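# Pull the cap off a marker on a desk

## Task

Take the cap off the marker so that both the marker and its cap end up resting on the desk, then release them and move the robot away from them; the task fails if the robot falls over or is left leaning.

## Robot and tools

Robot. A LinearBot: a base that can drive in any direction, with a column about 1.75 m tall. A carriage rides 1.0 m up and down it (lift_m) and carries two identical six-joint arms, each ending in a two-finger gripper. The arm bases sit about 0.57 m + lift_m above the floor, and carriage parts hang about 0.15 m lower than that. A hand can reach 0.78 m from its shoulder but only about 0.38 m below its arm base. A hand is about 0.16 m long and 0.1 m wide (0.14 m opened). Parked arms use joints 1 to 6 = 0, 0.05, 0.05, 1.45, 0, 0; parked, the robot is about 0.95 m wide and 0.7 m long. The wheel motors are weak (2 N m), so light pushes already stop a drive.

Cameras. carriage_camera is fixed on the carriage, facing forward and tilted about 20 degrees down (about 88 degrees vertical field). left_wrist_camera (about 78 degrees) and right_wrist_camera (about 55 degrees) look out beyond the fingertips. All images are 672x504. The carriage camera and parked fingertips can be up to about 0.45 m above the arm bases.

Frames. Base frame: origin on the floor below the base centre, x forward, y left, z up. The reported left_hand and right_hand are positions in this frame of the point between each hand's finger pads; quat_wxyz rotates base axes into hand axes, where hand z runs along the fingers and the fingers open along hand y. A hand pointing straight up with joints 1, 5, 6 at 0 gives (1, 0, 0, 0). These readings drift from truth, more at long reach. The odometry frame is the base frame at scene start; base_odometry just counts wheel rotation (slip counts as motion), heading positive to the left, range -3.142 to 3.142.

execute_actions. Argument actions: a list holding one action or none (empty = just report state and pictures). An action may have base, joints, or both; their motions begin together. base holds exactly one relative move, measured from where the base last reported itself: translate_m (metres, -2 to 2, forward positive), strafe_m (metres, -2 to 2, left positive) or rotate_rad (radians, -6.3 to 6.3, counter-clockwise positive). joints is one object keyed by joint name holding absolute targets, each arm named separately: lift_m 0 to 1 m (tolerance 0.004); for left_ and right_ alike: joint1_rad -2.617 to 3.054 (arm yaw about vertical, 0 forward, positive left), joint2_rad 0 to 3.141 (shoulder: 0 upper arm back and level, 1.57 vertical, 3.14 forward and level), joint3_rad 0 to 3.141 (elbow: 0 folded, 3.14 straight), joint4_rad -1.57 to 1.57 (wrist pitch, positive lifts the fingertips), joint5_rad -1.57 to 1.57 (wrist yaw, positive swings fingertips to the RIGHT, opposite to joint 1), joint6_rad -2.094 to 2.094 (roll about the finger axis, positive clockwise seen from the forearm), gripper_m 0 to 0.093 m (pad gap). An action lasts at most 15 s. A joint or base left out may keep pushing toward its previous target without the status showing it. Unknown keys or out-of-range numbers get the whole call rejected with no motion. cameras: list of carriage_camera, left_wrist_camera, right_wrist_camera or all; omitted/null/all gives every camera, [] gives none; the pictures line gives image order. If a call reports a stop, the rest of that reply's motion calls are skipped.

wait: seconds from 0 to 10; commands nothing and returns state and pictures. zoom_image: camera plus region [x0, y0, x1, y1] in pixels, top-left origin, at most 504 by 504, on a camera's latest full image. finished_scene: scene number; ends the scene for good after the last command is held, and reports success. Ending a reply without any tool call ends the run.

Results. base_status and joint_status describe the last accepted action: done (for the base, wheels turned the commanded amount, even if slipping or a mm short), off_target (resting away from target, maybe still pushing; normal for a gripper holding something), contact_stop or time_out (target dropped, holds in place), joint command not followed with a cause (the arm's targets were withheld for self-collision; per-joint not_followed; may be retried on later actions), limit_stop_at_motor_heat. on_its_own lists uncommanded behaviour; held at is a target, not a position. motor_effort is percent of maximum, positive toward higher values, peak in brackets, with sizeable fixed error and noise; a lift effort that keeps dropping while lowering means a hand rests on something; drive_wheels at rest higher than after a free move means the base is still pressing. Joint torques are raw, offset and noisy. ARM HIT means a hard self-collision. MOTOR HOT appears at 75 °C; OVER-TEMPERATURE FAULT at 90 °C halts that arm 10 s, and at 100 °C the arm goes limp and drops. Outstretched arms heat quickly even empty; the robot keeps holding its last command while you compose a reply.

Cautions. The robot can tip over and cannot recover, worst with carriage high, arms extended, loads, pulling, or sudden stops; only pictures show leaning. Never let the arms press or slam into each other. Arms have no contact stop and snap to targets once freed; grippers squeeze about 45 to 60 N per pad. Loads sag a level hand 10 to 17 cm per kg. After a drive is stopped by an obstacle, back off about 0.2 m the way you came (or turn back), repeating once if needed; a base can slip under a table edge until the column hits, and reversing into such an edge can tip it. To untangle withheld arms, move only the withheld arm clear first, the other in a later action. Avoid drops, slips, slams and hard pushes.

Each tool is called after "Emit:" by a JSON object that holds its "fn" and its "kwargs".

## Session

Emit:
{"fn": "execute_actions", "kwargs": {"actions": []}}

Scene clock: 0.00 s.
Joint torques (N m, as the arm reports them, + toward a larger angle): no reading
base_odometry: x=+0.000 y=+0.000 heading=+0.000 (m, m, rad; odometry frame)
base_status: not commanded
joint_positions: lift_m=+0.303 left_joint1_rad=-0.010 left_joint2_rad=+0.072 left_joint3_rad=+0.046 left_joint4_rad=+1.479 left_joint5_rad=+0.044 left_joint6_rad=-0.028 left_gripper_m=+0.095 right_joint1_rad=-0.022 right_joint2_rad=+0.063 right_joint3_rad=+0.034 right_joint4_rad=+1.428 right_joint5_rad=-0.039 right_joint6_rad=+0.044 right_gripper_m=+0.095
joint_status: not commanded
motor_effort: lift_m=+26 drive_wheels=-3 (%)
left_hand: x=+0.3138 y=+0.3017 z=+1.2996 quat_wxyz=(+0.998, +0.022, +0.059, -0.020) (m; base frame)
right_hand: x=+0.3271 y=-0.3038 z=+1.2946 quat_wxyz=(+0.996, -0.017, +0.086, +0.012) (m; base frame)
pictures: carriage_camera, left_wrist_camera, right_wrist_camera
Images, in order (width x height): carriage_camera 672x504, left_wrist_camera 672x504, right_wrist_camera 672x504.

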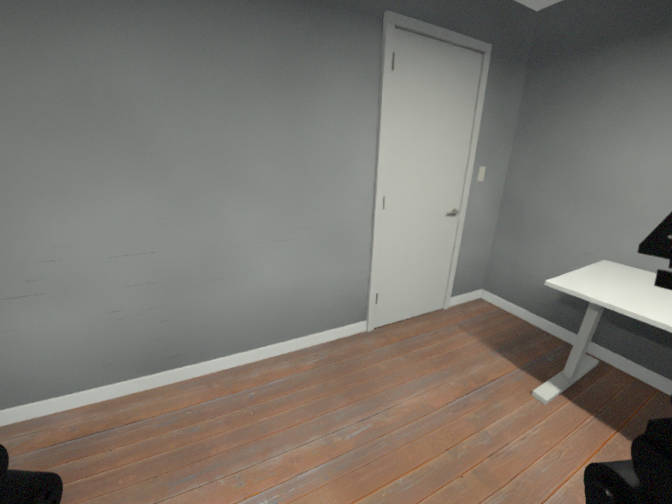

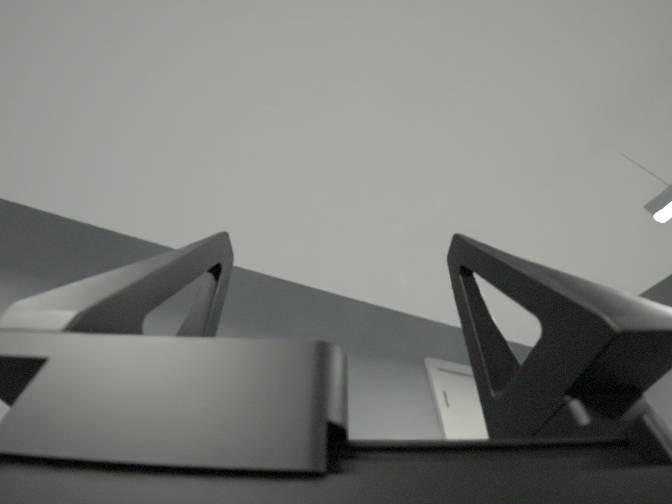

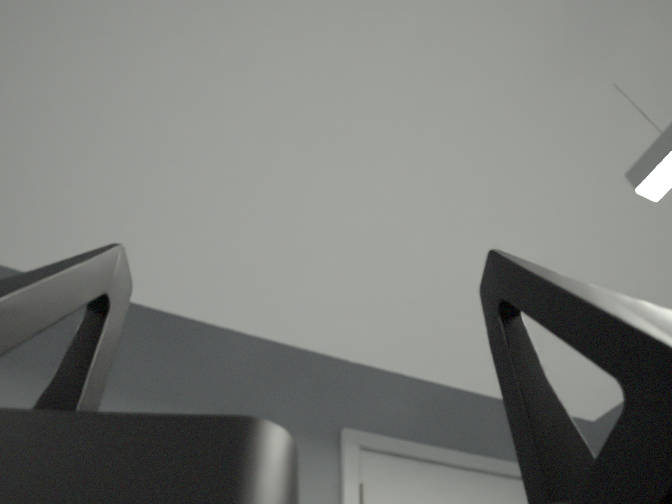

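Emit:
{"fn": "execute_actions", "kwargs": {"actions": [{"base":{"rotate_rad":-1.15}}], "cameras": ["carriage_camera"]}}

Scene clock: 4.80 s.
Joint torques (N m, as the arm reports them, + toward a larger angle): left_arm=[-0.14  4.5   6.1  -0.42 -0.12  0.02] | right_arm=[-0.56  4.27  6.01 -0.17  0.09 -0.1 ]
base_odometry: x=+0.000 y=+0.000 heading=-1.149 (m, m, rad; odometry frame)
base_status: done
joint_positions: lift_m=+0.303 left_joint1_rad=-0.010 left_joint2_rad=+0.072 left_joint3_rad=+0.046 left_joint4_rad=+1.479 left_joint5_rad=+0.044 left_joint6_rad=-0.028 left_gripper_m=+0.095 right_joint1_rad=-0.022 right_joint2_rad=+0.063 right_joint3_rad=+0.034 right_joint4_rad=+1.428 right_joint5_rad=-0.039 right_joint6_rad=+0.044 right_gripper_m=+0.095
joint_status: not commanded
motor_effort: lift_m=+31(30) drive_wheels=+9(30) (%)
left_hand: x=+0.3138 y=+0.3017 z=+1.2996 quat_wxyz=(+0.998, +0.022, +0.059, -0.020) (m; base frame)
right_hand: x=+0.3271 y=-0.3038 z=+1.2946 quat_wxyz=(+0.996, -0.017, +0.086, +0.012) (m; base frame)
pictures: carriage_camera
Images, in order (width x height): carriage_camera 672x504.

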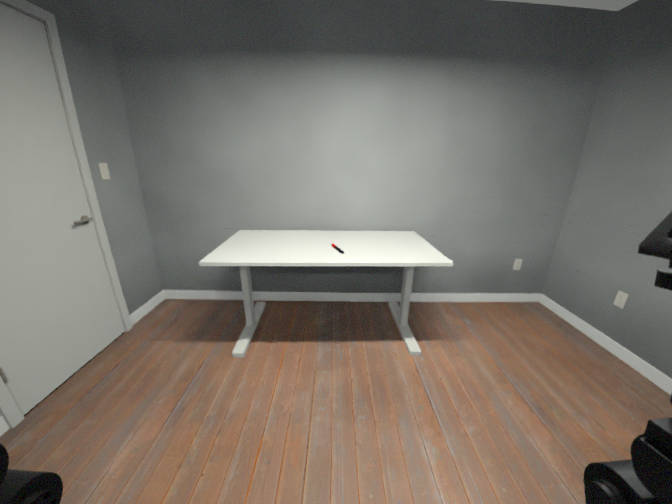

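Emit:
{"fn": "execute_actions", "kwargs": {"actions": [{"base":{"translate_m":0.8},"joints":{"lift_m":0.5,"left_joint2_rad":1.8,"left_joint3_rad":1.2,"left_joint4_rad":-0.97,"right_joint2_rad":1.8,"right_joint3_rad":1.2,"right_joint4_rad":-0.97}}]}}

Scene clock: 12.87 s.
Joint torques (N m, as the arm reports them, + toward a larger angle): left_arm=[-0.17 -8.84  7.82  0.31 -0.06  0.03] | right_arm=[-0.56 -9.24  7.54  0.26  0.05 -0.07]
base_odometry: x=+0.327 y=-0.730 heading=-1.150 (m, m, rad; odometry frame)
base_status: done
joint_positions: lift_m=+0.500 left_joint1_rad=-0.010 left_joint2_rad=+1.793 left_joint3_rad=+1.183 left_joint4_rad=-0.967 left_joint5_rad=+0.044 left_joint6_rad=-0.028 left_gripper_m=+0.095 right_joint1_rad=-0.022 right_joint2_rad=+1.802 right_joint3_rad=+1.179 right_joint4_rad=-0.965 right_joint5_rad=-0.039 right_joint6_rad=+0.044 right_gripper_m=+0.095
joint_status: all done
motor_effort: lift_m=+30(38) drive_wheels=-8(40) (%)
left_hand: x=+0.5937 y=+0.2989 z=+1.1007 quat_wxyz=(-0.003, -0.009, +1.000, -0.022) (m; base frame)
right_hand: x=+0.5922 y=-0.3098 z=+1.0972 quat_wxyz=(-0.009, +0.033, +0.999, +0.020) (m; base frame)
pictures: carriage_camera, left_wrist_camera, right_wrist_camera
Images, in order (width x height): carriage_camera 672x504, left_wrist_camera 672x504, right_wrist_camera 672x504.

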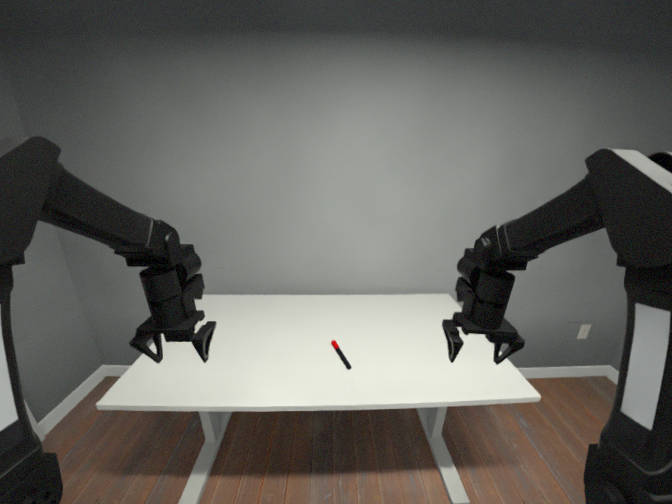

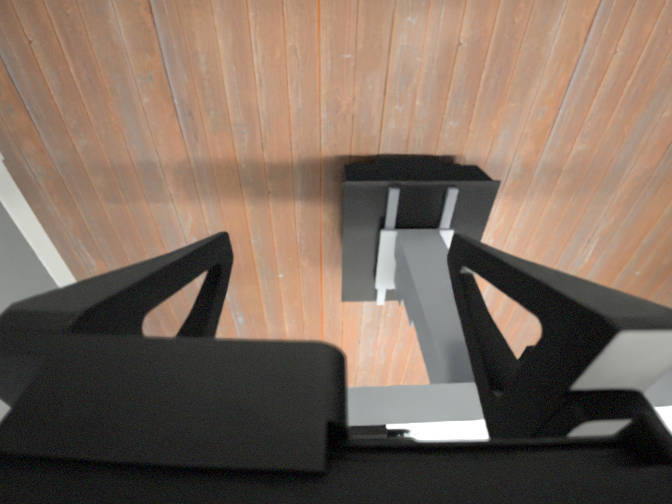

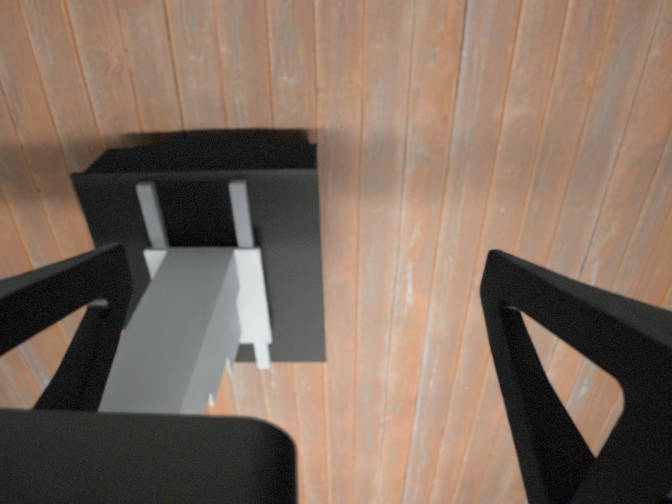

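Emit:
{"fn": "execute_actions", "kwargs": {"actions": [{"base":{"strafe_m":0.27},"joints":{"right_joint2_rad":2.76,"right_joint3_rad":1.61,"right_joint4_rad":-0.42,"right_joint6_rad":-0.35,"left_joint2_rad":0.8,"left_joint3_rad":0.5,"left_joint4_rad":-0.5}}], "cameras": []}}

Emit:
{"fn": "execute_actions", "kwargs": {"actions": [{"base":{"translate_m":0.4}}]}}

Scene clock: 30.93 s.
Joint torques (N m, as the arm reports them, + toward a larger angle): left_arm=[-0.19 -2.08  7.17  2.09 -0.08  0.03] | right_arm=[ -0.53 -15.8    4.02   0.36  -0.03  -0.16]
base_odometry: x=+0.573 y=-0.620 heading=-1.150 (m, m, rad; odometry frame)
base_status: done
joint_positions: lift_m=+0.500 left_joint1_rad=-0.010 left_joint2_rad=+0.811 left_joint3_rad=+0.513 left_joint4_rad=-0.509 left_joint5_rad=+0.044 left_joint6_rad=-0.028 left_gripper_m=+0.095 right_joint1_rad=-0.022 right_joint2_rad=+2.776 right_joint3_rad=+1.613 right_joint4_rad=-0.425 right_joint5_rad=-0.039 right_joint6_rad=-0.341 right_gripper_m=+0.095
joint_status: all done
motor_effort: lift_m=+30(28) drive_wheels=-5(33) (%)
left_hand: x=+0.5417 y=+0.2994 z=+1.1797 quat_wxyz=(+0.372, +0.000, +0.928, -0.027) (m; base frame)
right_hand: x=+0.6965 y=-0.3118 z=+0.8276 quat_wxyz=(-0.005, -0.159, +0.987, +0.021) (m; base frame)
pictures: none
No camera images: the call's "cameras" was empty. Leave "cameras" out to get every camera's image.

Scene clock: 33.87 s.
Joint torques (N m, as the arm reports them, + toward a larger angle): left_arm=[-0.17 -2.04  7.21  2.06 -0.08  0.03] | right_arm=[ -0.7  -15.69   3.97   0.35   0.01  -0.14]
base_odometry: x=+0.737 y=-0.985 heading=-1.150 (m, m, rad; odometry frame)
base_status: done
joint_positions: lift_m=+0.500 left_joint1_rad=-0.010 left_joint2_rad=+0.811 left_joint3_rad=+0.513 left_joint4_rad=-0.509 left_joint5_rad=+0.044 left_joint6_rad=-0.028 left_gripper_m=+0.095 right_joint1_rad=-0.022 right_joint2_rad=+2.776 right_joint3_rad=+1.613 right_joint4_rad=-0.425 right_joint5_rad=-0.039 right_joint6_rad=-0.341 right_gripper_m=+0.095
joint_status: not commanded
motor_effort: lift_m=+28(30) drive_wheels=-7(31) (%)
left_hand: x=+0.5419 y=+0.2994 z=+1.1798 quat_wxyz=(+0.373, +0.000, +0.928, -0.027) (m; base frame)
right_hand: x=+0.6965 y=-0.3118 z=+0.8276 quat_wxyz=(-0.005, -0.159, +0.987, +0.021) (m; base frame)
pictures: carriage_camera, left_wrist_camera, right_wrist_camera
Images, in order (width x height): carriage_camera 672x504, left_wrist_camera 672x504, right_wrist_camera 672x504.

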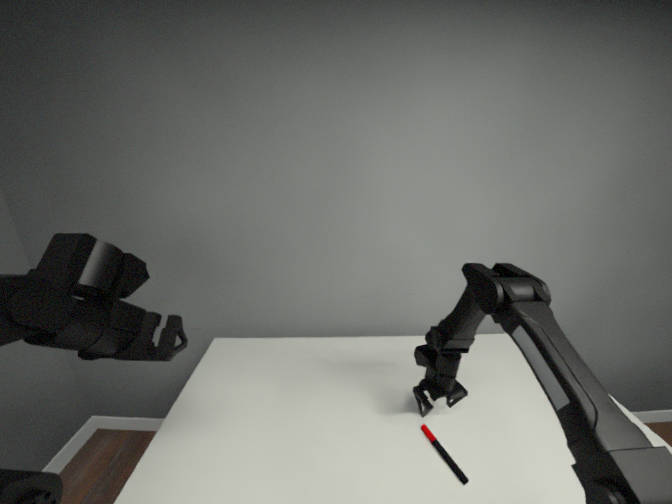

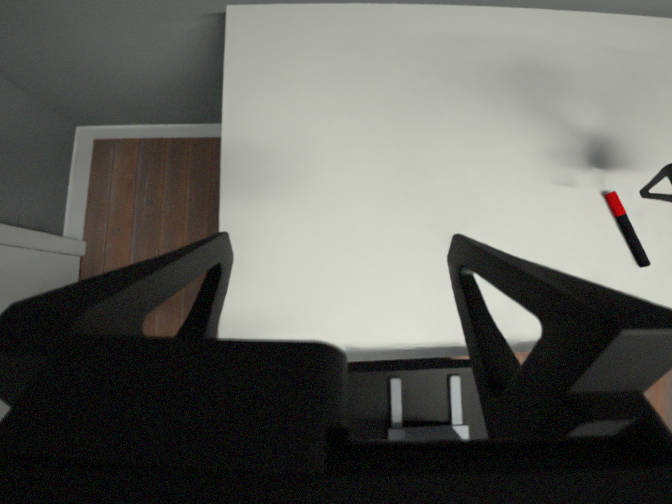

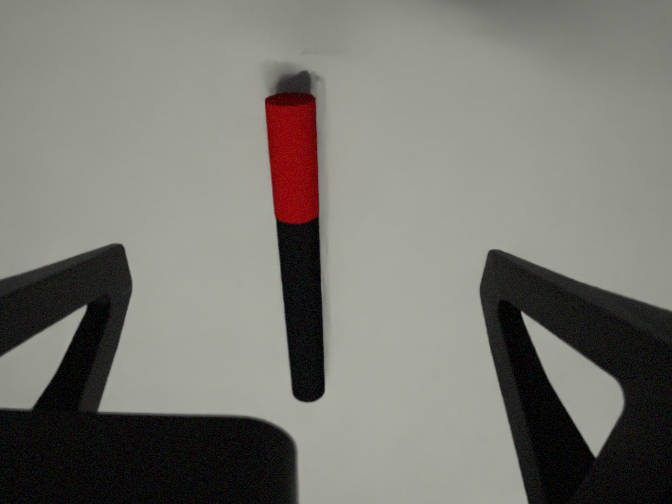

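Emit:
{"fn": "execute_actions", "kwargs": {"actions": [{"base":{"translate_m":-0.11},"joints":{"lift_m":0.45,"right_joint6_rad":-0.42}}]}}

Scene clock: 39.10 s.
Joint torques (N m, as the arm reports them, + toward a larger angle): left_arm=[-0.17 -2.14  7.54  1.98 -0.08  0.03] | right_arm=[ -0.56 -15.22   4.21   0.29  -0.03  -0.12]
base_odometry: x=+0.692 y=-0.885 heading=-1.150 (m, m, rad; odometry frame)
base_status: done
joint_positions: lift_m=+0.450 left_joint1_rad=-0.010 left_joint2_rad=+0.811 left_joint3_rad=+0.509 left_joint4_rad=-0.500 left_joint5_rad=+0.044 left_joint6_rad=-0.028 left_gripper_m=+0.095 right_joint1_rad=-0.022 right_joint2_rad=+2.772 right_joint3_rad=+1.613 right_joint4_rad=-0.421 right_joint5_rad=-0.039 right_joint6_rad=-0.411 right_gripper_m=+0.095
joint_status: all done
motor_effort: lift_m=+24(27) drive_wheels=-9(31) (%)
left_hand: x=+0.5425 y=+0.2994 z=+1.1299 quat_wxyz=(+0.375, +0.000, +0.927, -0.027) (m; base frame)
right_hand: x=+0.6989 y=-0.3119 z=+0.7797 quat_wxyz=(+0.000, -0.193, +0.981, +0.020) (m; base frame)
pictures: carriage_camera, left_wrist_camera, right_wrist_camera
Images, in order (width x height): carriage_camera 672x504, left_wrist_camera 672x504, right_wrist_camera 672x504.

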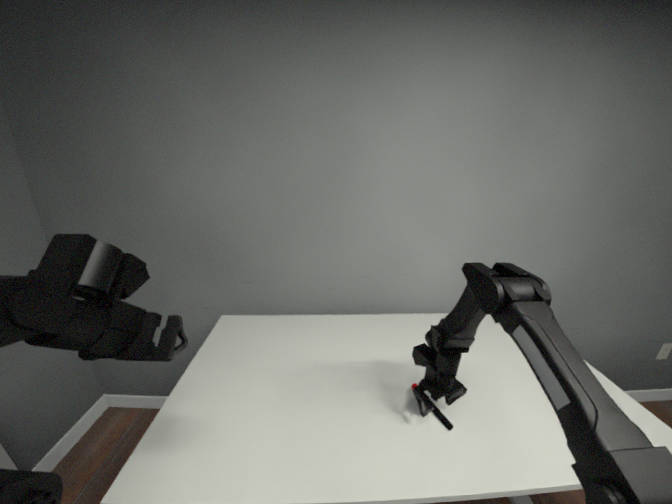

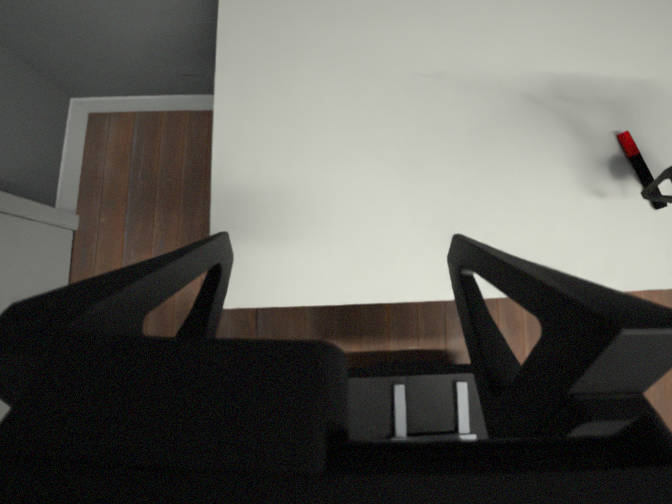

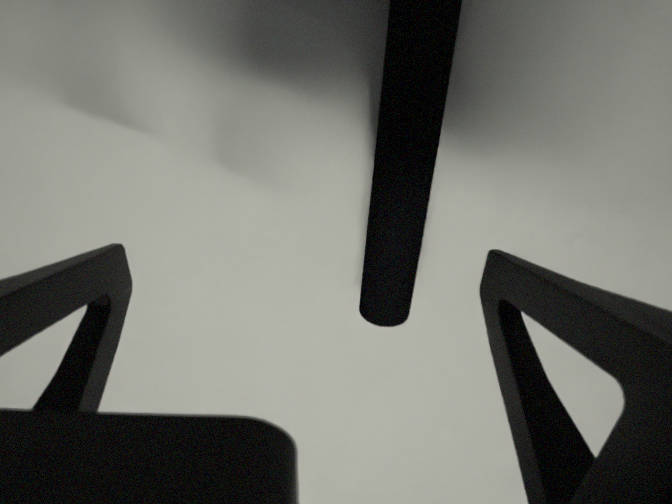

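Emit:
{"fn": "execute_actions", "kwargs": {"actions": [{"base":{"strafe_m":-0.025},"joints":{"lift_m":0.425,"right_joint6_rad":-0.38}}], "cameras": ["carriage_camera","right_wrist_camera"]}}

Emit:
{"fn": "zoom_image", "kwargs": {"camera": "carriage_camera", "region": [380,340,500,440]}}

Scene clock: 45.63 s.
Joint torques (N m, as the arm reports them, + toward a larger angle): left_arm=[-0.14 -2.04  7.54  1.98 -0.08  0.02] | right_arm=[ -0.52 -15.29   4.07   0.3   -0.01   0.  ]
base_odometry: x=+0.669 y=-0.895 heading=-1.150 (m, m, rad; odometry frame)
base_status: done
joint_positions: lift_m=+0.425 left_joint1_rad=-0.010 left_joint2_rad=+0.811 left_joint3_rad=+0.509 left_joint4_rad=-0.501 left_joint5_rad=+0.044 left_joint6_rad=-0.028 left_gripper_m=+0.095 right_joint1_rad=-0.022 right_joint2_rad=+2.771 right_joint3_rad=+1.613 right_joint4_rad=-0.421 right_joint5_rad=-0.039 right_joint6_rad=-0.384 right_gripper_m=+0.095
joint_status: all done
motor_effort: lift_m=+25(22) drive_wheels=+3(25) (%)
left_hand: x=+0.5423 y=+0.2994 z=+1.1047 quat_wxyz=(+0.374, +0.000, +0.927, -0.027) (m; base frame)
right_hand: x=+0.6992 y=-0.3119 z=+0.7550 quat_wxyz=(+0.000, -0.180, +0.983, +0.020) (m; base frame)
pictures: carriage_camera, right_wrist_camera
Images, in order (width x height): carriage_camera 672x504, right_wrist_camera 672x504.

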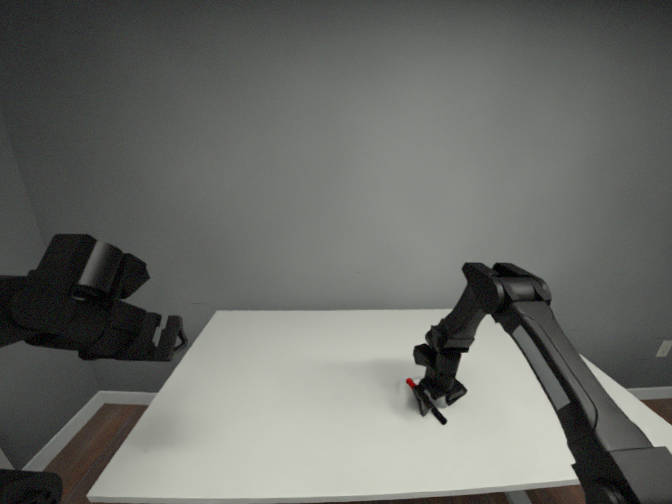

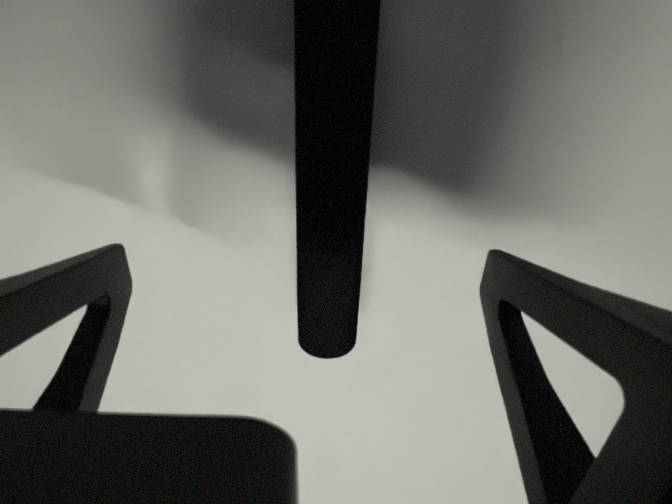

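Region (380, 340, 500, 440) of carriage_camera's 672x504 image, scaled by 4.200, with more detail than that image has.

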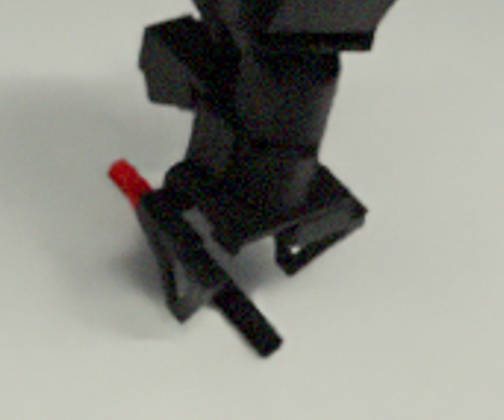

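Emit:
{"fn": "execute_actions", "kwargs": {"actions": [{"joints":{"lift_m":0.405}}], "cameras": ["right_wrist_camera"]}}

Scene clock: 48.13 s.
Joint torques (N m, as the arm reports them, + toward a larger angle): left_arm=[-0.2  -2.05  7.51  2.   -0.08  0.02] | right_arm=[ -0.66 -15.08   3.93   0.33  -0.01   0.05]
base_odometry: x=+0.669 y=-0.895 heading=-1.150 (m, m, rad; odometry frame)
base_status: not commanded
joint_positions: lift_m=+0.405 left_joint1_rad=-0.010 left_joint2_rad=+0.811 left_joint3_rad=+0.509 left_joint4_rad=-0.501 left_joint5_rad=+0.044 left_joint6_rad=-0.028 left_gripper_m=+0.095 right_joint1_rad=-0.022 right_joint2_rad=+2.769 right_joint3_rad=+1.613 right_joint4_rad=-0.420 right_joint5_rad=-0.038 right_joint6_rad=-0.385 right_gripper_m=+0.095
joint_status: all done
motor_effort: lift_m=+25(27) drive_wheels=+3(4) (%)
left_hand: x=+0.5424 y=+0.2994 z=+1.0848 quat_wxyz=(+0.374, +0.000, +0.927, -0.027) (m; base frame)
right_hand: x=+0.7001 y=-0.3121 z=+0.7358 quat_wxyz=(+0.001, -0.180, +0.983, +0.019) (m; base frame)
pictures: right_wrist_camera
Images, in order (width x height): right_wrist_camera 672x504.

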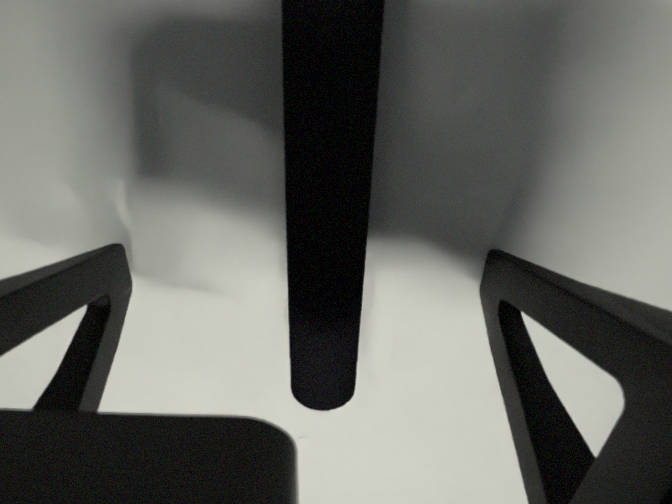

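Emit:
{"fn": "execute_actions", "kwargs": {"actions": [{"joints":{"lift_m":0.408,"right_gripper_m":0}}], "cameras": []}}

Emit:
{"fn": "execute_actions", "kwargs": {"actions": [{"joints":{"right_joint2_rad":2.2,"right_joint3_rad":1.49,"right_joint4_rad":-0.86,"lift_m":0.45}}], "cameras": []}}

Emit:
{"fn": "execute_actions", "kwargs": {"actions": [{"joints":{"right_joint1_rad":0.53,"right_joint6_rad":-1.68,"left_joint1_rad":-0.5,"left_joint2_rad":2.1,"left_joint3_rad":0.4,"left_joint4_rad":1.2,"left_joint5_rad":0,"left_joint6_rad":0}}], "cameras": []}}

Emit:
{"fn": "execute_actions", "kwargs": {"actions": [{"joints":{"left_joint1_rad":-0.91}}]}}

Scene clock: 58.43 s.
Joint torques (N m, as the arm reports them, + toward a larger angle): left_arm=[-0.17 -2.11  7.52  1.97 -0.08  0.02] | right_arm=[ -0.58 -15.07   3.96   0.34  -0.02   0.  ]
base_odometry: x=+0.669 y=-0.895 heading=-1.150 (m, m, rad; odometry frame)
base_status: not commanded
joint_positions: lift_m=+0.408 left_joint1_rad=-0.010 left_joint2_rad=+0.811 left_joint3_rad=+0.509 left_joint4_rad=-0.498 left_joint5_rad=+0.044 left_joint6_rad=-0.028 left_gripper_m=+0.095 right_joint1_rad=-0.022 right_joint2_rad=+2.767 right_joint3_rad=+1.613 right_joint4_rad=-0.420 right_joint5_rad=-0.038 right_joint6_rad=-0.385 right_gripper_m=+0.017
joint_status: right_gripper_m off_target (ended at +0.017, target +0.000); the others done
motor_effort: lift_m=+29(40) drive_wheels=+3(4) (%)
left_hand: x=+0.5429 y=+0.2994 z=+1.0876 quat_wxyz=(+0.376, +0.000, +0.926, -0.027) (m; base frame)
right_hand: x=+0.7007 y=-0.3121 z=+0.7388 quat_wxyz=(+0.002, -0.180, +0.983, +0.019) (m; base frame)
pictures: none
No camera images: the call's "cameras" was empty. Leave "cameras" out to get every camera's image.

Scene clock: 59.63 s.
Joint torques (N m, as the arm reports them, + toward a larger angle): left_arm=[-0.19 -2.09  7.53  1.94 -0.08  0.03] | right_arm=[ -0.63 -12.73   6.23   0.21   0.     0.03]
base_odometry: x=+0.669 y=-0.895 heading=-1.150 (m, m, rad; odometry frame)
base_status: not commanded
joint_positions: lift_m=+0.450 left_joint1_rad=-0.010 left_joint2_rad=+0.811 left_joint3_rad=+0.509 left_joint4_rad=-0.496 left_joint5_rad=+0.044 left_joint6_rad=-0.028 left_gripper_m=+0.095 right_joint1_rad=-0.022 right_joint2_rad=+2.202 right_joint3_rad=+1.487 right_joint4_rad=-0.844 right_joint5_rad=-0.038 right_joint6_rad=-0.385 right_gripper_m=+0.017
joint_status: all done
motor_effort: lift_m=+33(38) drive_wheels=+3(4) (%)
left_hand: x=+0.5433 y=+0.2994 z=+1.1300 quat_wxyz=(+0.377, +0.000, +0.926, -0.028) (m; base frame)
right_hand: x=+0.6851 y=-0.3118 z=+0.9820 quat_wxyz=(+0.010, -0.181, +0.983, +0.017) (m; base frame)
pictures: none
No camera images: the call's "cameras" was empty. Leave "cameras" out to get every camera's image.

Scene clock: 61.43 s.
Joint torques (N m, as the arm reports them, + toward a larger angle): left_arm=[-0.54 -7.97  2.07  2.44 -0.1   0.11] | right_arm=[ -0.94 -12.68   6.05   0.08  -0.05  -0.15]
base_odometry: x=+0.669 y=-0.895 heading=-1.150 (m, m, rad; odometry frame)
base_status: not commanded
joint_positions: lift_m=+0.450 left_joint1_rad=-0.495 left_joint2_rad=+2.089 left_joint3_rad=+0.412 left_joint4_rad=+1.191 left_joint5_rad=+0.000 left_joint6_rad=-0.007 left_gripper_m=+0.095 right_joint1_rad=+0.535 right_joint2_rad=+2.202 right_joint3_rad=+1.487 right_joint4_rad=-0.844 right_joint5_rad=-0.039 right_joint6_rad=-1.671 right_gripper_m=+0.017
joint_status: all done
motor_effort: lift_m=+30(30) drive_wheels=+4(4) (%)
left_hand: x=+0.6354 y=+0.1187 z=+0.9944 quat_wxyz=(+0.500, +0.207, +0.831, -0.128) (m; base frame)
right_hand: x=+0.6251 y=-0.0982 z=+0.9820 quat_wxyz=(+0.015, -0.893, +0.451, +0.013) (m; base frame)
pictures: none
No camera images: the call's "cameras" was empty. Leave "cameras" out to get every camera's image.

Scene clock: 62.47 s.
Joint torques (N m, as the arm reports them, + toward a larger angle): left_arm=[-0.39 -7.96  2.11  2.41 -0.11  0.11] | right_arm=[ -0.95 -12.59   6.14   0.13  -0.07  -0.1 ]
base_odometry: x=+0.669 y=-0.895 heading=-1.150 (m, m, rad; odometry frame)
base_status: not commanded
joint_positions: lift_m=+0.450 left_joint1_rad=-0.908 left_joint2_rad=+2.089 left_joint3_rad=+0.412 left_joint4_rad=+1.192 left_joint5_rad=+0.001 left_joint6_rad=-0.007 left_gripper_m=+0.095 right_joint1_rad=+0.535 right_joint2_rad=+2.202 right_joint3_rad=+1.487 right_joint4_rad=-0.845 right_joint5_rad=-0.039 right_joint6_rad=-1.672 right_gripper_m=+0.017
joint_status: all done
motor_effort: lift_m=+28(32) drive_wheels=+3(3) (%)
left_hand: x=+0.5291 y=-0.0073 z=+0.9947 quat_wxyz=(+0.463, +0.373, +0.771, -0.229) (m; base frame)
right_hand: x=+0.6249 y=-0.0984 z=+0.9820 quat_wxyz=(+0.015, -0.893, +0.450, +0.013) (m; base frame)
pictures: carriage_camera, left_wrist_camera, right_wrist_camera
Images, in order (width x height): carriage_camera 672x504, left_wrist_camera 672x504, right_wrist_camera 672x504.

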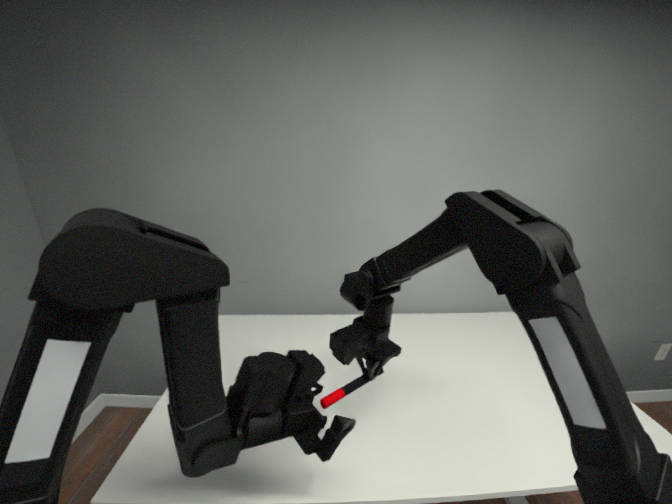

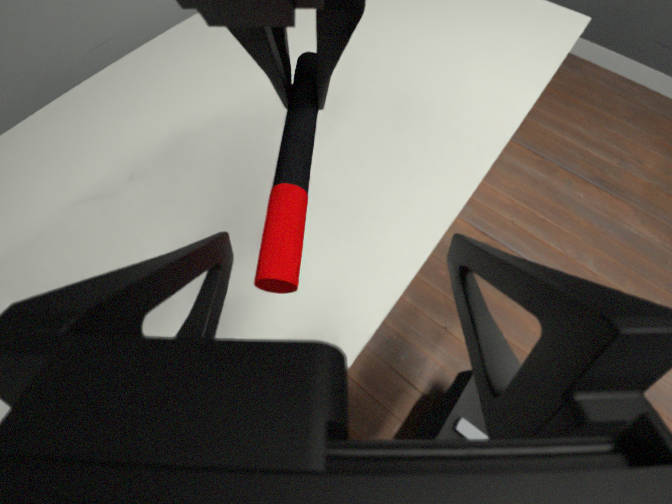

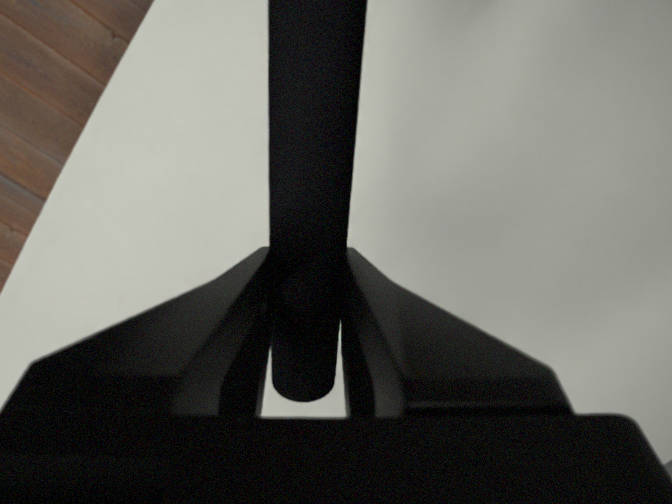

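Emit:
{"fn": "execute_actions", "kwargs": {"actions": [{"joints":{"left_joint1_rad":-0.85,"left_joint2_rad":2.23,"left_joint3_rad":0.56,"left_joint4_rad":1.18}}], "cameras": ["carriage_camera","left_wrist_camera"]}}

Emit:
{"fn": "zoom_image", "kwargs": {"camera": "carriage_camera", "region": [260,320,420,460]}}

Scene clock: 69.73 s.
Joint torques (N m, as the arm reports them, + toward a larger angle): left_arm=[-0.03 -9.36  3.93  2.25 -0.1   0.11] | right_arm=[ -0.96 -12.63   6.01   0.06  -0.04  -0.12]
base_odometry: x=+0.669 y=-0.895 heading=-1.150 (m, m, rad; odometry frame)
base_status: not commanded
joint_positions: lift_m=+0.450 left_joint1_rad=-0.852 left_joint2_rad=+2.221 left_joint3_rad=+0.548 left_joint4_rad=+1.187 left_joint5_rad=+0.000 left_joint6_rad=-0.007 left_gripper_m=+0.095 right_joint1_rad=+0.535 right_joint2_rad=+2.202 right_joint3_rad=+1.487 right_joint4_rad=-0.846 right_joint5_rad=-0.039 right_joint6_rad=-1.672 right_gripper_m=+0.017
joint_status: all done
motor_effort: lift_m=+30(30) drive_wheels=+3(4) (%)
left_hand: x=+0.5662 y=-0.0154 z=+0.9752 quat_wxyz=(+0.469, +0.351, +0.781, -0.215) (m; base frame)
right_hand: x=+0.6248 y=-0.0984 z=+0.9820 quat_wxyz=(+0.015, -0.893, +0.450, +0.014) (m; base frame)
pictures: carriage_camera, left_wrist_camera
Images, in order (width x height): carriage_camera 672x504, left_wrist_camera 672x504.

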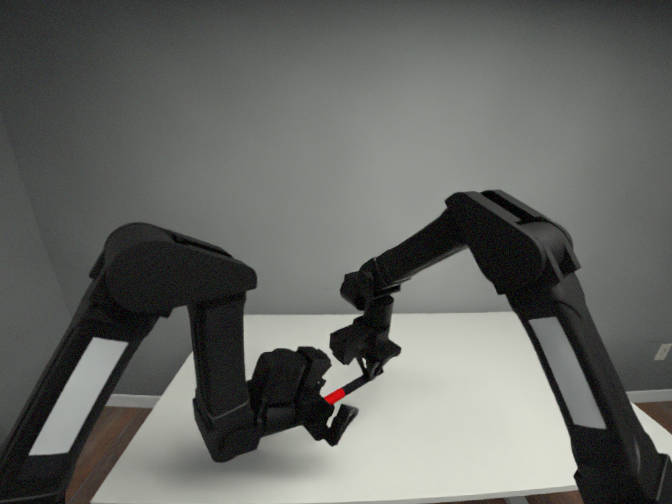

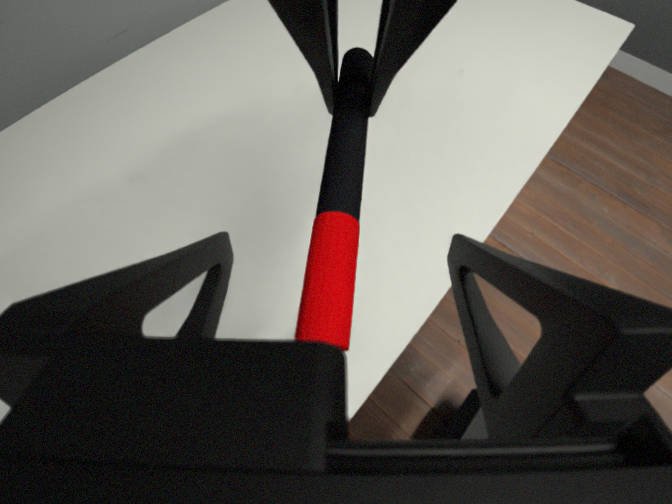

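Region (260, 320, 420, 460) of carriage_camera's 672x504 image, scaled by 3.150, with more detail than that image has; it fills the top 441 rows of this view, and the rest is white.

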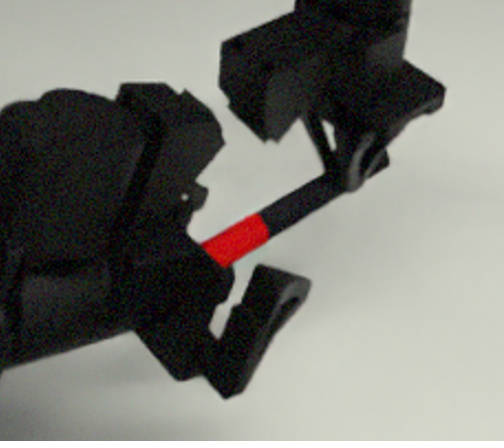

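Emit:
{"fn": "execute_actions", "kwargs": {"actions": [{"joints":{"left_joint1_rad":-0.835,"left_gripper_m":0}}], "cameras": ["left_wrist_camera"]}}

Emit:
{"fn": "execute_actions", "kwargs": {"actions": [{"joints":{"left_joint2_rad":2.2,"left_joint3_rad":0.42,"left_joint4_rad":1.29}}]}}

Scene clock: 73.20 s.
Joint torques (N m, as the arm reports them, + toward a larger angle): left_arm=[ 0.44 -9.38  3.98  2.26 -0.13  0.11] | right_arm=[ -0.91 -12.53   5.9    0.13  -0.05  -0.1 ]
base_odometry: x=+0.669 y=-0.895 heading=-1.150 (m, m, rad; odometry frame)
base_status: not commanded
joint_positions: lift_m=+0.450 left_joint1_rad=-0.844 left_joint2_rad=+2.221 left_joint3_rad=+0.548 left_joint4_rad=+1.187 left_joint5_rad=+0.003 left_joint6_rad=-0.007 left_gripper_m=+0.018 right_joint1_rad=+0.535 right_joint2_rad=+2.202 right_joint3_rad=+1.487 right_joint4_rad=-0.846 right_joint5_rad=-0.039 right_joint6_rad=-1.672 right_gripper_m=+0.017
joint_status: left_gripper_m off_target (ended at +0.018, target +0.000); the others done
motor_effort: lift_m=+29(31) drive_wheels=+3(3) (%)
left_hand: x=+0.5683 y=-0.0136 z=+0.9752 quat_wxyz=(+0.469, +0.349, +0.782, -0.214) (m; base frame)
right_hand: x=+0.6248 y=-0.0984 z=+0.9820 quat_wxyz=(+0.015, -0.893, +0.450, +0.014) (m; base frame)
pictures: left_wrist_camera
Images, in order (width x height): left_wrist_camera 672x504.

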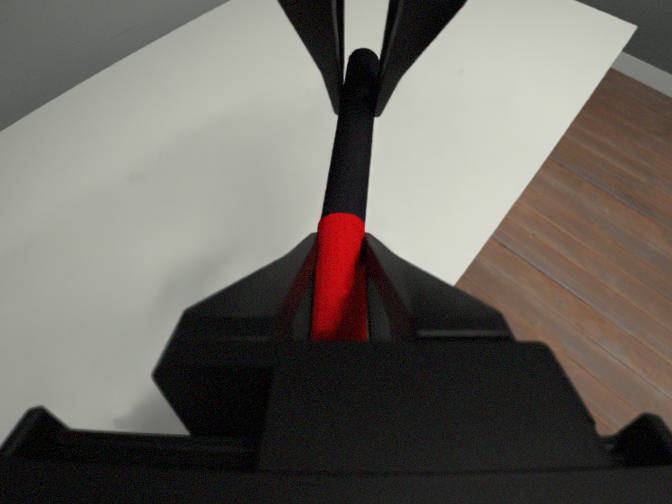

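Scene clock: 73.97 s.
Joint torques (N m, as the arm reports them, + toward a larger angle): left_arm=[  0.39 -10.8    1.28   2.32  -0.12   0.11] | right_arm=[ -0.96 -12.68   6.08   0.1   -0.02  -0.1 ]
base_odometry: x=+0.669 y=-0.895 heading=-1.150 (m, m, rad; odometry frame)
base_status: not commanded
joint_positions: lift_m=+0.450 left_joint1_rad=-0.844 left_joint2_rad=+2.218 left_joint3_rad=+0.433 left_joint4_rad=+1.291 left_joint5_rad=+0.002 left_joint6_rad=-0.007 left_gripper_m=+0.018 right_joint1_rad=+0.535 right_joint2_rad=+2.202 right_joint3_rad=+1.487 right_joint4_rad=-0.848 right_joint5_rad=-0.043 right_joint6_rad=-1.673 right_gripper_m=+0.017
joint_status: all done
motor_effort: lift_m=+30(30) drive_wheels=+3(3) (%)
left_hand: x=+0.5488 y=+0.0087 z=+0.9716 quat_wxyz=(+0.467, +0.349, +0.784, -0.212) (m; base frame)
right_hand: x=+0.6240 y=-0.0981 z=+0.9820 quat_wxyz=(+0.015, -0.893, +0.450, +0.016) (m; base frame)
pictures: carriage_camera, left_wrist_camera, right_wrist_camera
Images, in order (width x height): carriage_camera 672x504, left_wrist_camera 672x504, right_wrist_camera 672x504.

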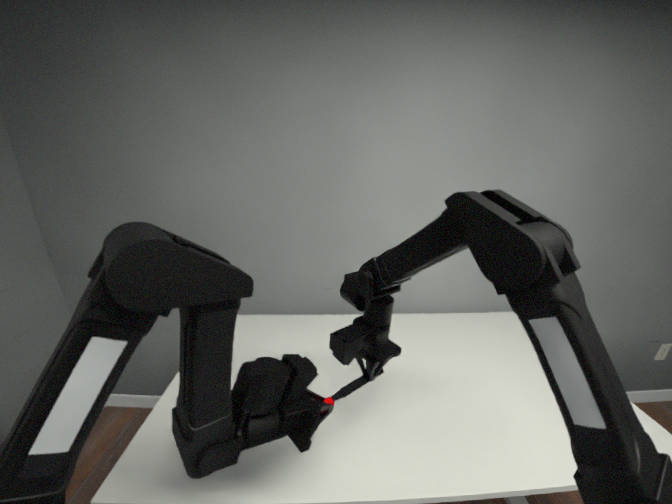

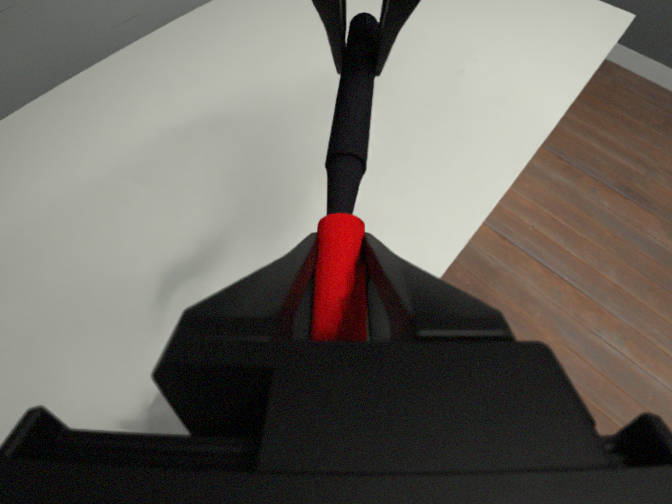

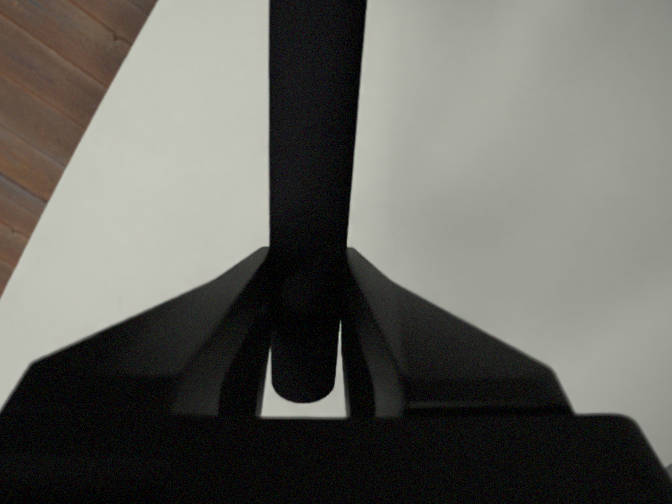

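Emit:
{"fn": "execute_actions", "kwargs": {"actions": [{"joints":{"left_joint2_rad":2.18,"left_joint3_rad":0.29,"left_joint4_rad":1.4}}], "cameras": ["left_wrist_camera"]}}

Emit:
{"fn": "execute_actions", "kwargs": {"actions": [{"joints":{"left_joint1_rad":0,"right_joint1_rad":0,"right_joint6_rad":-1.5}}], "cameras": []}}

Emit:
{"fn": "execute_actions", "kwargs": {"actions": [{"joints":{"left_joint2_rad":3.07,"left_joint3_rad":1.4,"left_joint4_rad":1.17,"right_joint2_rad":2.76,"right_joint3_rad":1.61,"right_joint4_rad":-0.42}}]}}

Scene clock: 80.17 s.
Joint torques (N m, as the arm reports them, + toward a larger angle): left_arm=[ 0.43 -9.32  0.78  2.46 -0.11  0.1 ] | right_arm=[ -0.94 -12.83   6.22   0.13  -0.02  -0.13]
base_odometry: x=+0.669 y=-0.895 heading=-1.150 (m, m, rad; odometry frame)
base_status: not commanded
joint_positions: lift_m=+0.450 left_joint1_rad=-0.844 left_joint2_rad=+2.192 left_joint3_rad=+0.300 left_joint4_rad=+1.387 left_joint5_rad=+0.001 left_joint6_rad=-0.007 left_gripper_m=+0.018 right_joint1_rad=+0.535 right_joint2_rad=+2.202 right_joint3_rad=+1.487 right_joint4_rad=-0.848 right_joint5_rad=-0.043 right_joint6_rad=-1.673 right_gripper_m=+0.017
joint_status: all done
motor_effort: lift_m=+31(31) drive_wheels=+3(3) (%)
left_hand: x=+0.5264 y=+0.0341 z=+0.9741 quat_wxyz=(+0.462, +0.350, +0.787, -0.210) (m; base frame)
right_hand: x=+0.6239 y=-0.0982 z=+0.9820 quat_wxyz=(+0.015, -0.893, +0.450, +0.016) (m; base frame)
pictures: left_wrist_camera
Images, in order (width x height): left_wrist_camera 672x504.

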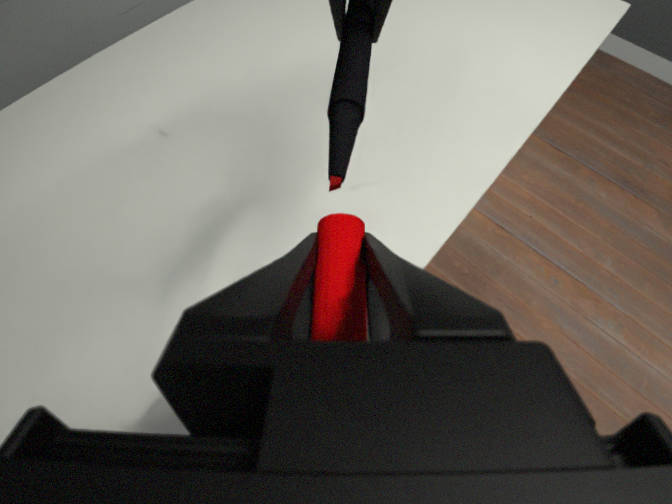

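Scene clock: 81.50 s.
Joint torques (N m, as the arm reports them, + toward a larger angle): left_arm=[ 0.05 -9.31  0.76  2.44 -0.09  0.1 ] | right_arm=[ -0.01 -12.75   6.15   0.19  -0.08   0.03]
base_odometry: x=+0.669 y=-0.895 heading=-1.150 (m, m, rad; odometry frame)
base_status: not commanded
joint_positions: lift_m=+0.450 left_joint1_rad=-0.003 left_joint2_rad=+2.192 left_joint3_rad=+0.300 left_joint4_rad=+1.389 left_joint5_rad=-0.001 left_joint6_rad=-0.007 left_gripper_m=+0.019 right_joint1_rad=-0.006 right_joint2_rad=+2.202 right_joint3_rad=+1.487 right_joint4_rad=-0.848 right_joint5_rad=-0.038 right_joint6_rad=-1.508 right_gripper_m=+0.017
joint_status: all done
motor_effort: lift_m=+35(31) drive_wheels=+3(4) (%)
left_hand: x=+0.6504 y=+0.3085 z=+0.9744 quat_wxyz=(+0.509, -0.002, +0.861, -0.002) (m; base frame)
right_hand: x=+0.6840 y=-0.3055 z=+0.9819 quat_wxyz=(+0.016, -0.682, +0.731, +0.011) (m; base frame)
pictures: none
No camera images: the call's "cameras" was empty. Leave "cameras" out to get every camera's image.

Scene clock: 83.00 s.
Joint torques (N m, as the arm reports them, + toward a larger angle): left_arm=[  0.05 -13.78   3.83   2.26  -0.08   0.11] | right_arm=[ -0.18 -15.8    3.93   0.34  -0.08   0.06]
base_odometry: x=+0.669 y=-0.895 heading=-1.150 (m, m, rad; odometry frame)
base_status: not commanded
joint_positions: lift_m=+0.450 left_joint1_rad=-0.003 left_joint2_rad=+3.062 left_joint3_rad=+1.390 left_joint4_rad=+1.174 left_joint5_rad=-0.001 left_joint6_rad=-0.007 left_gripper_m=+0.019 right_joint1_rad=-0.006 right_joint2_rad=+2.779 right_joint3_rad=+1.613 right_joint4_rad=-0.438 right_joint5_rad=-0.038 right_joint6_rad=-1.508 right_gripper_m=+0.017
joint_status: all done
motor_effort: lift_m=+30(30) drive_wheels=+4(4) (%)
left_hand: x=+0.8158 y=+0.3079 z=+0.7833 quat_wxyz=(+0.511, -0.002, +0.860, -0.002) (m; base frame)
right_hand: x=+0.6921 y=-0.3055 z=+0.7762 quat_wxyz=(+0.001, -0.682, +0.731, +0.025) (m; base frame)
pictures: carriage_camera, left_wrist_camera, right_wrist_camera
Images, in order (width x height): carriage_camera 672x504, left_wrist_camera 672x504, right_wrist_camera 672x504.

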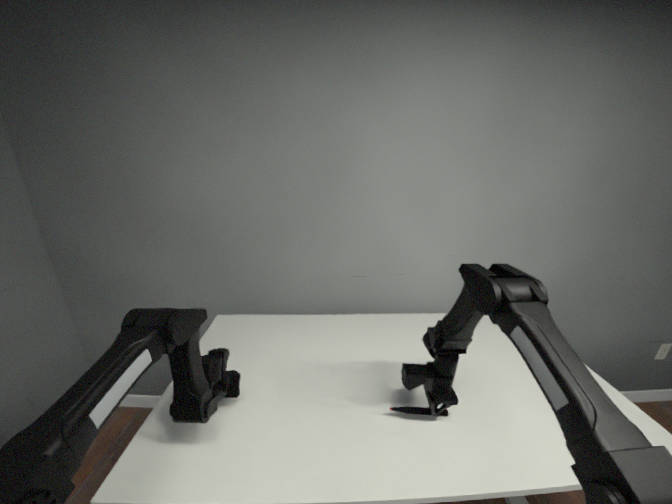

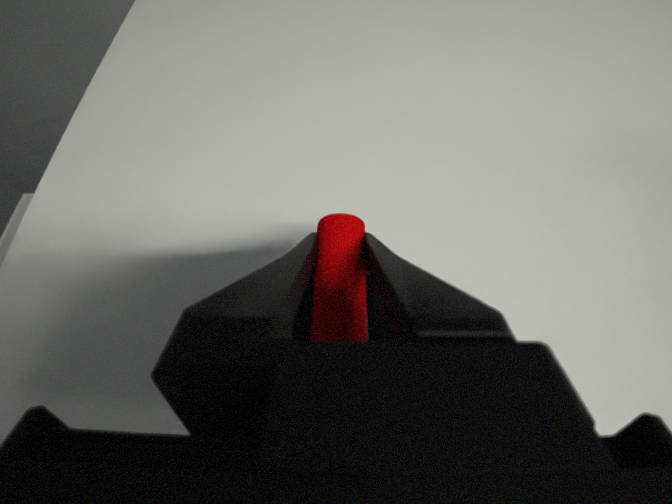

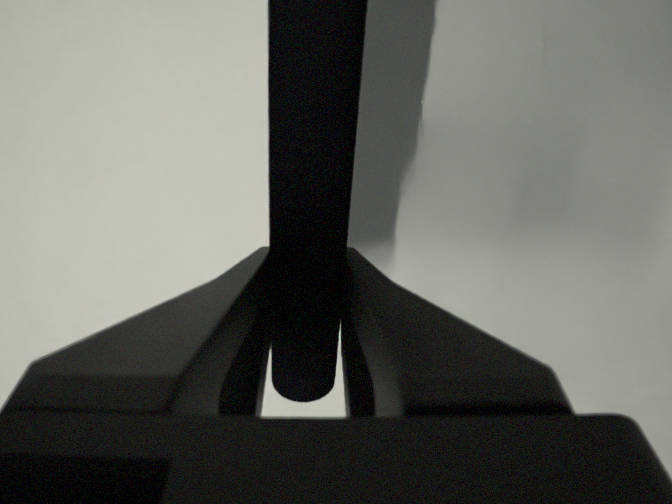

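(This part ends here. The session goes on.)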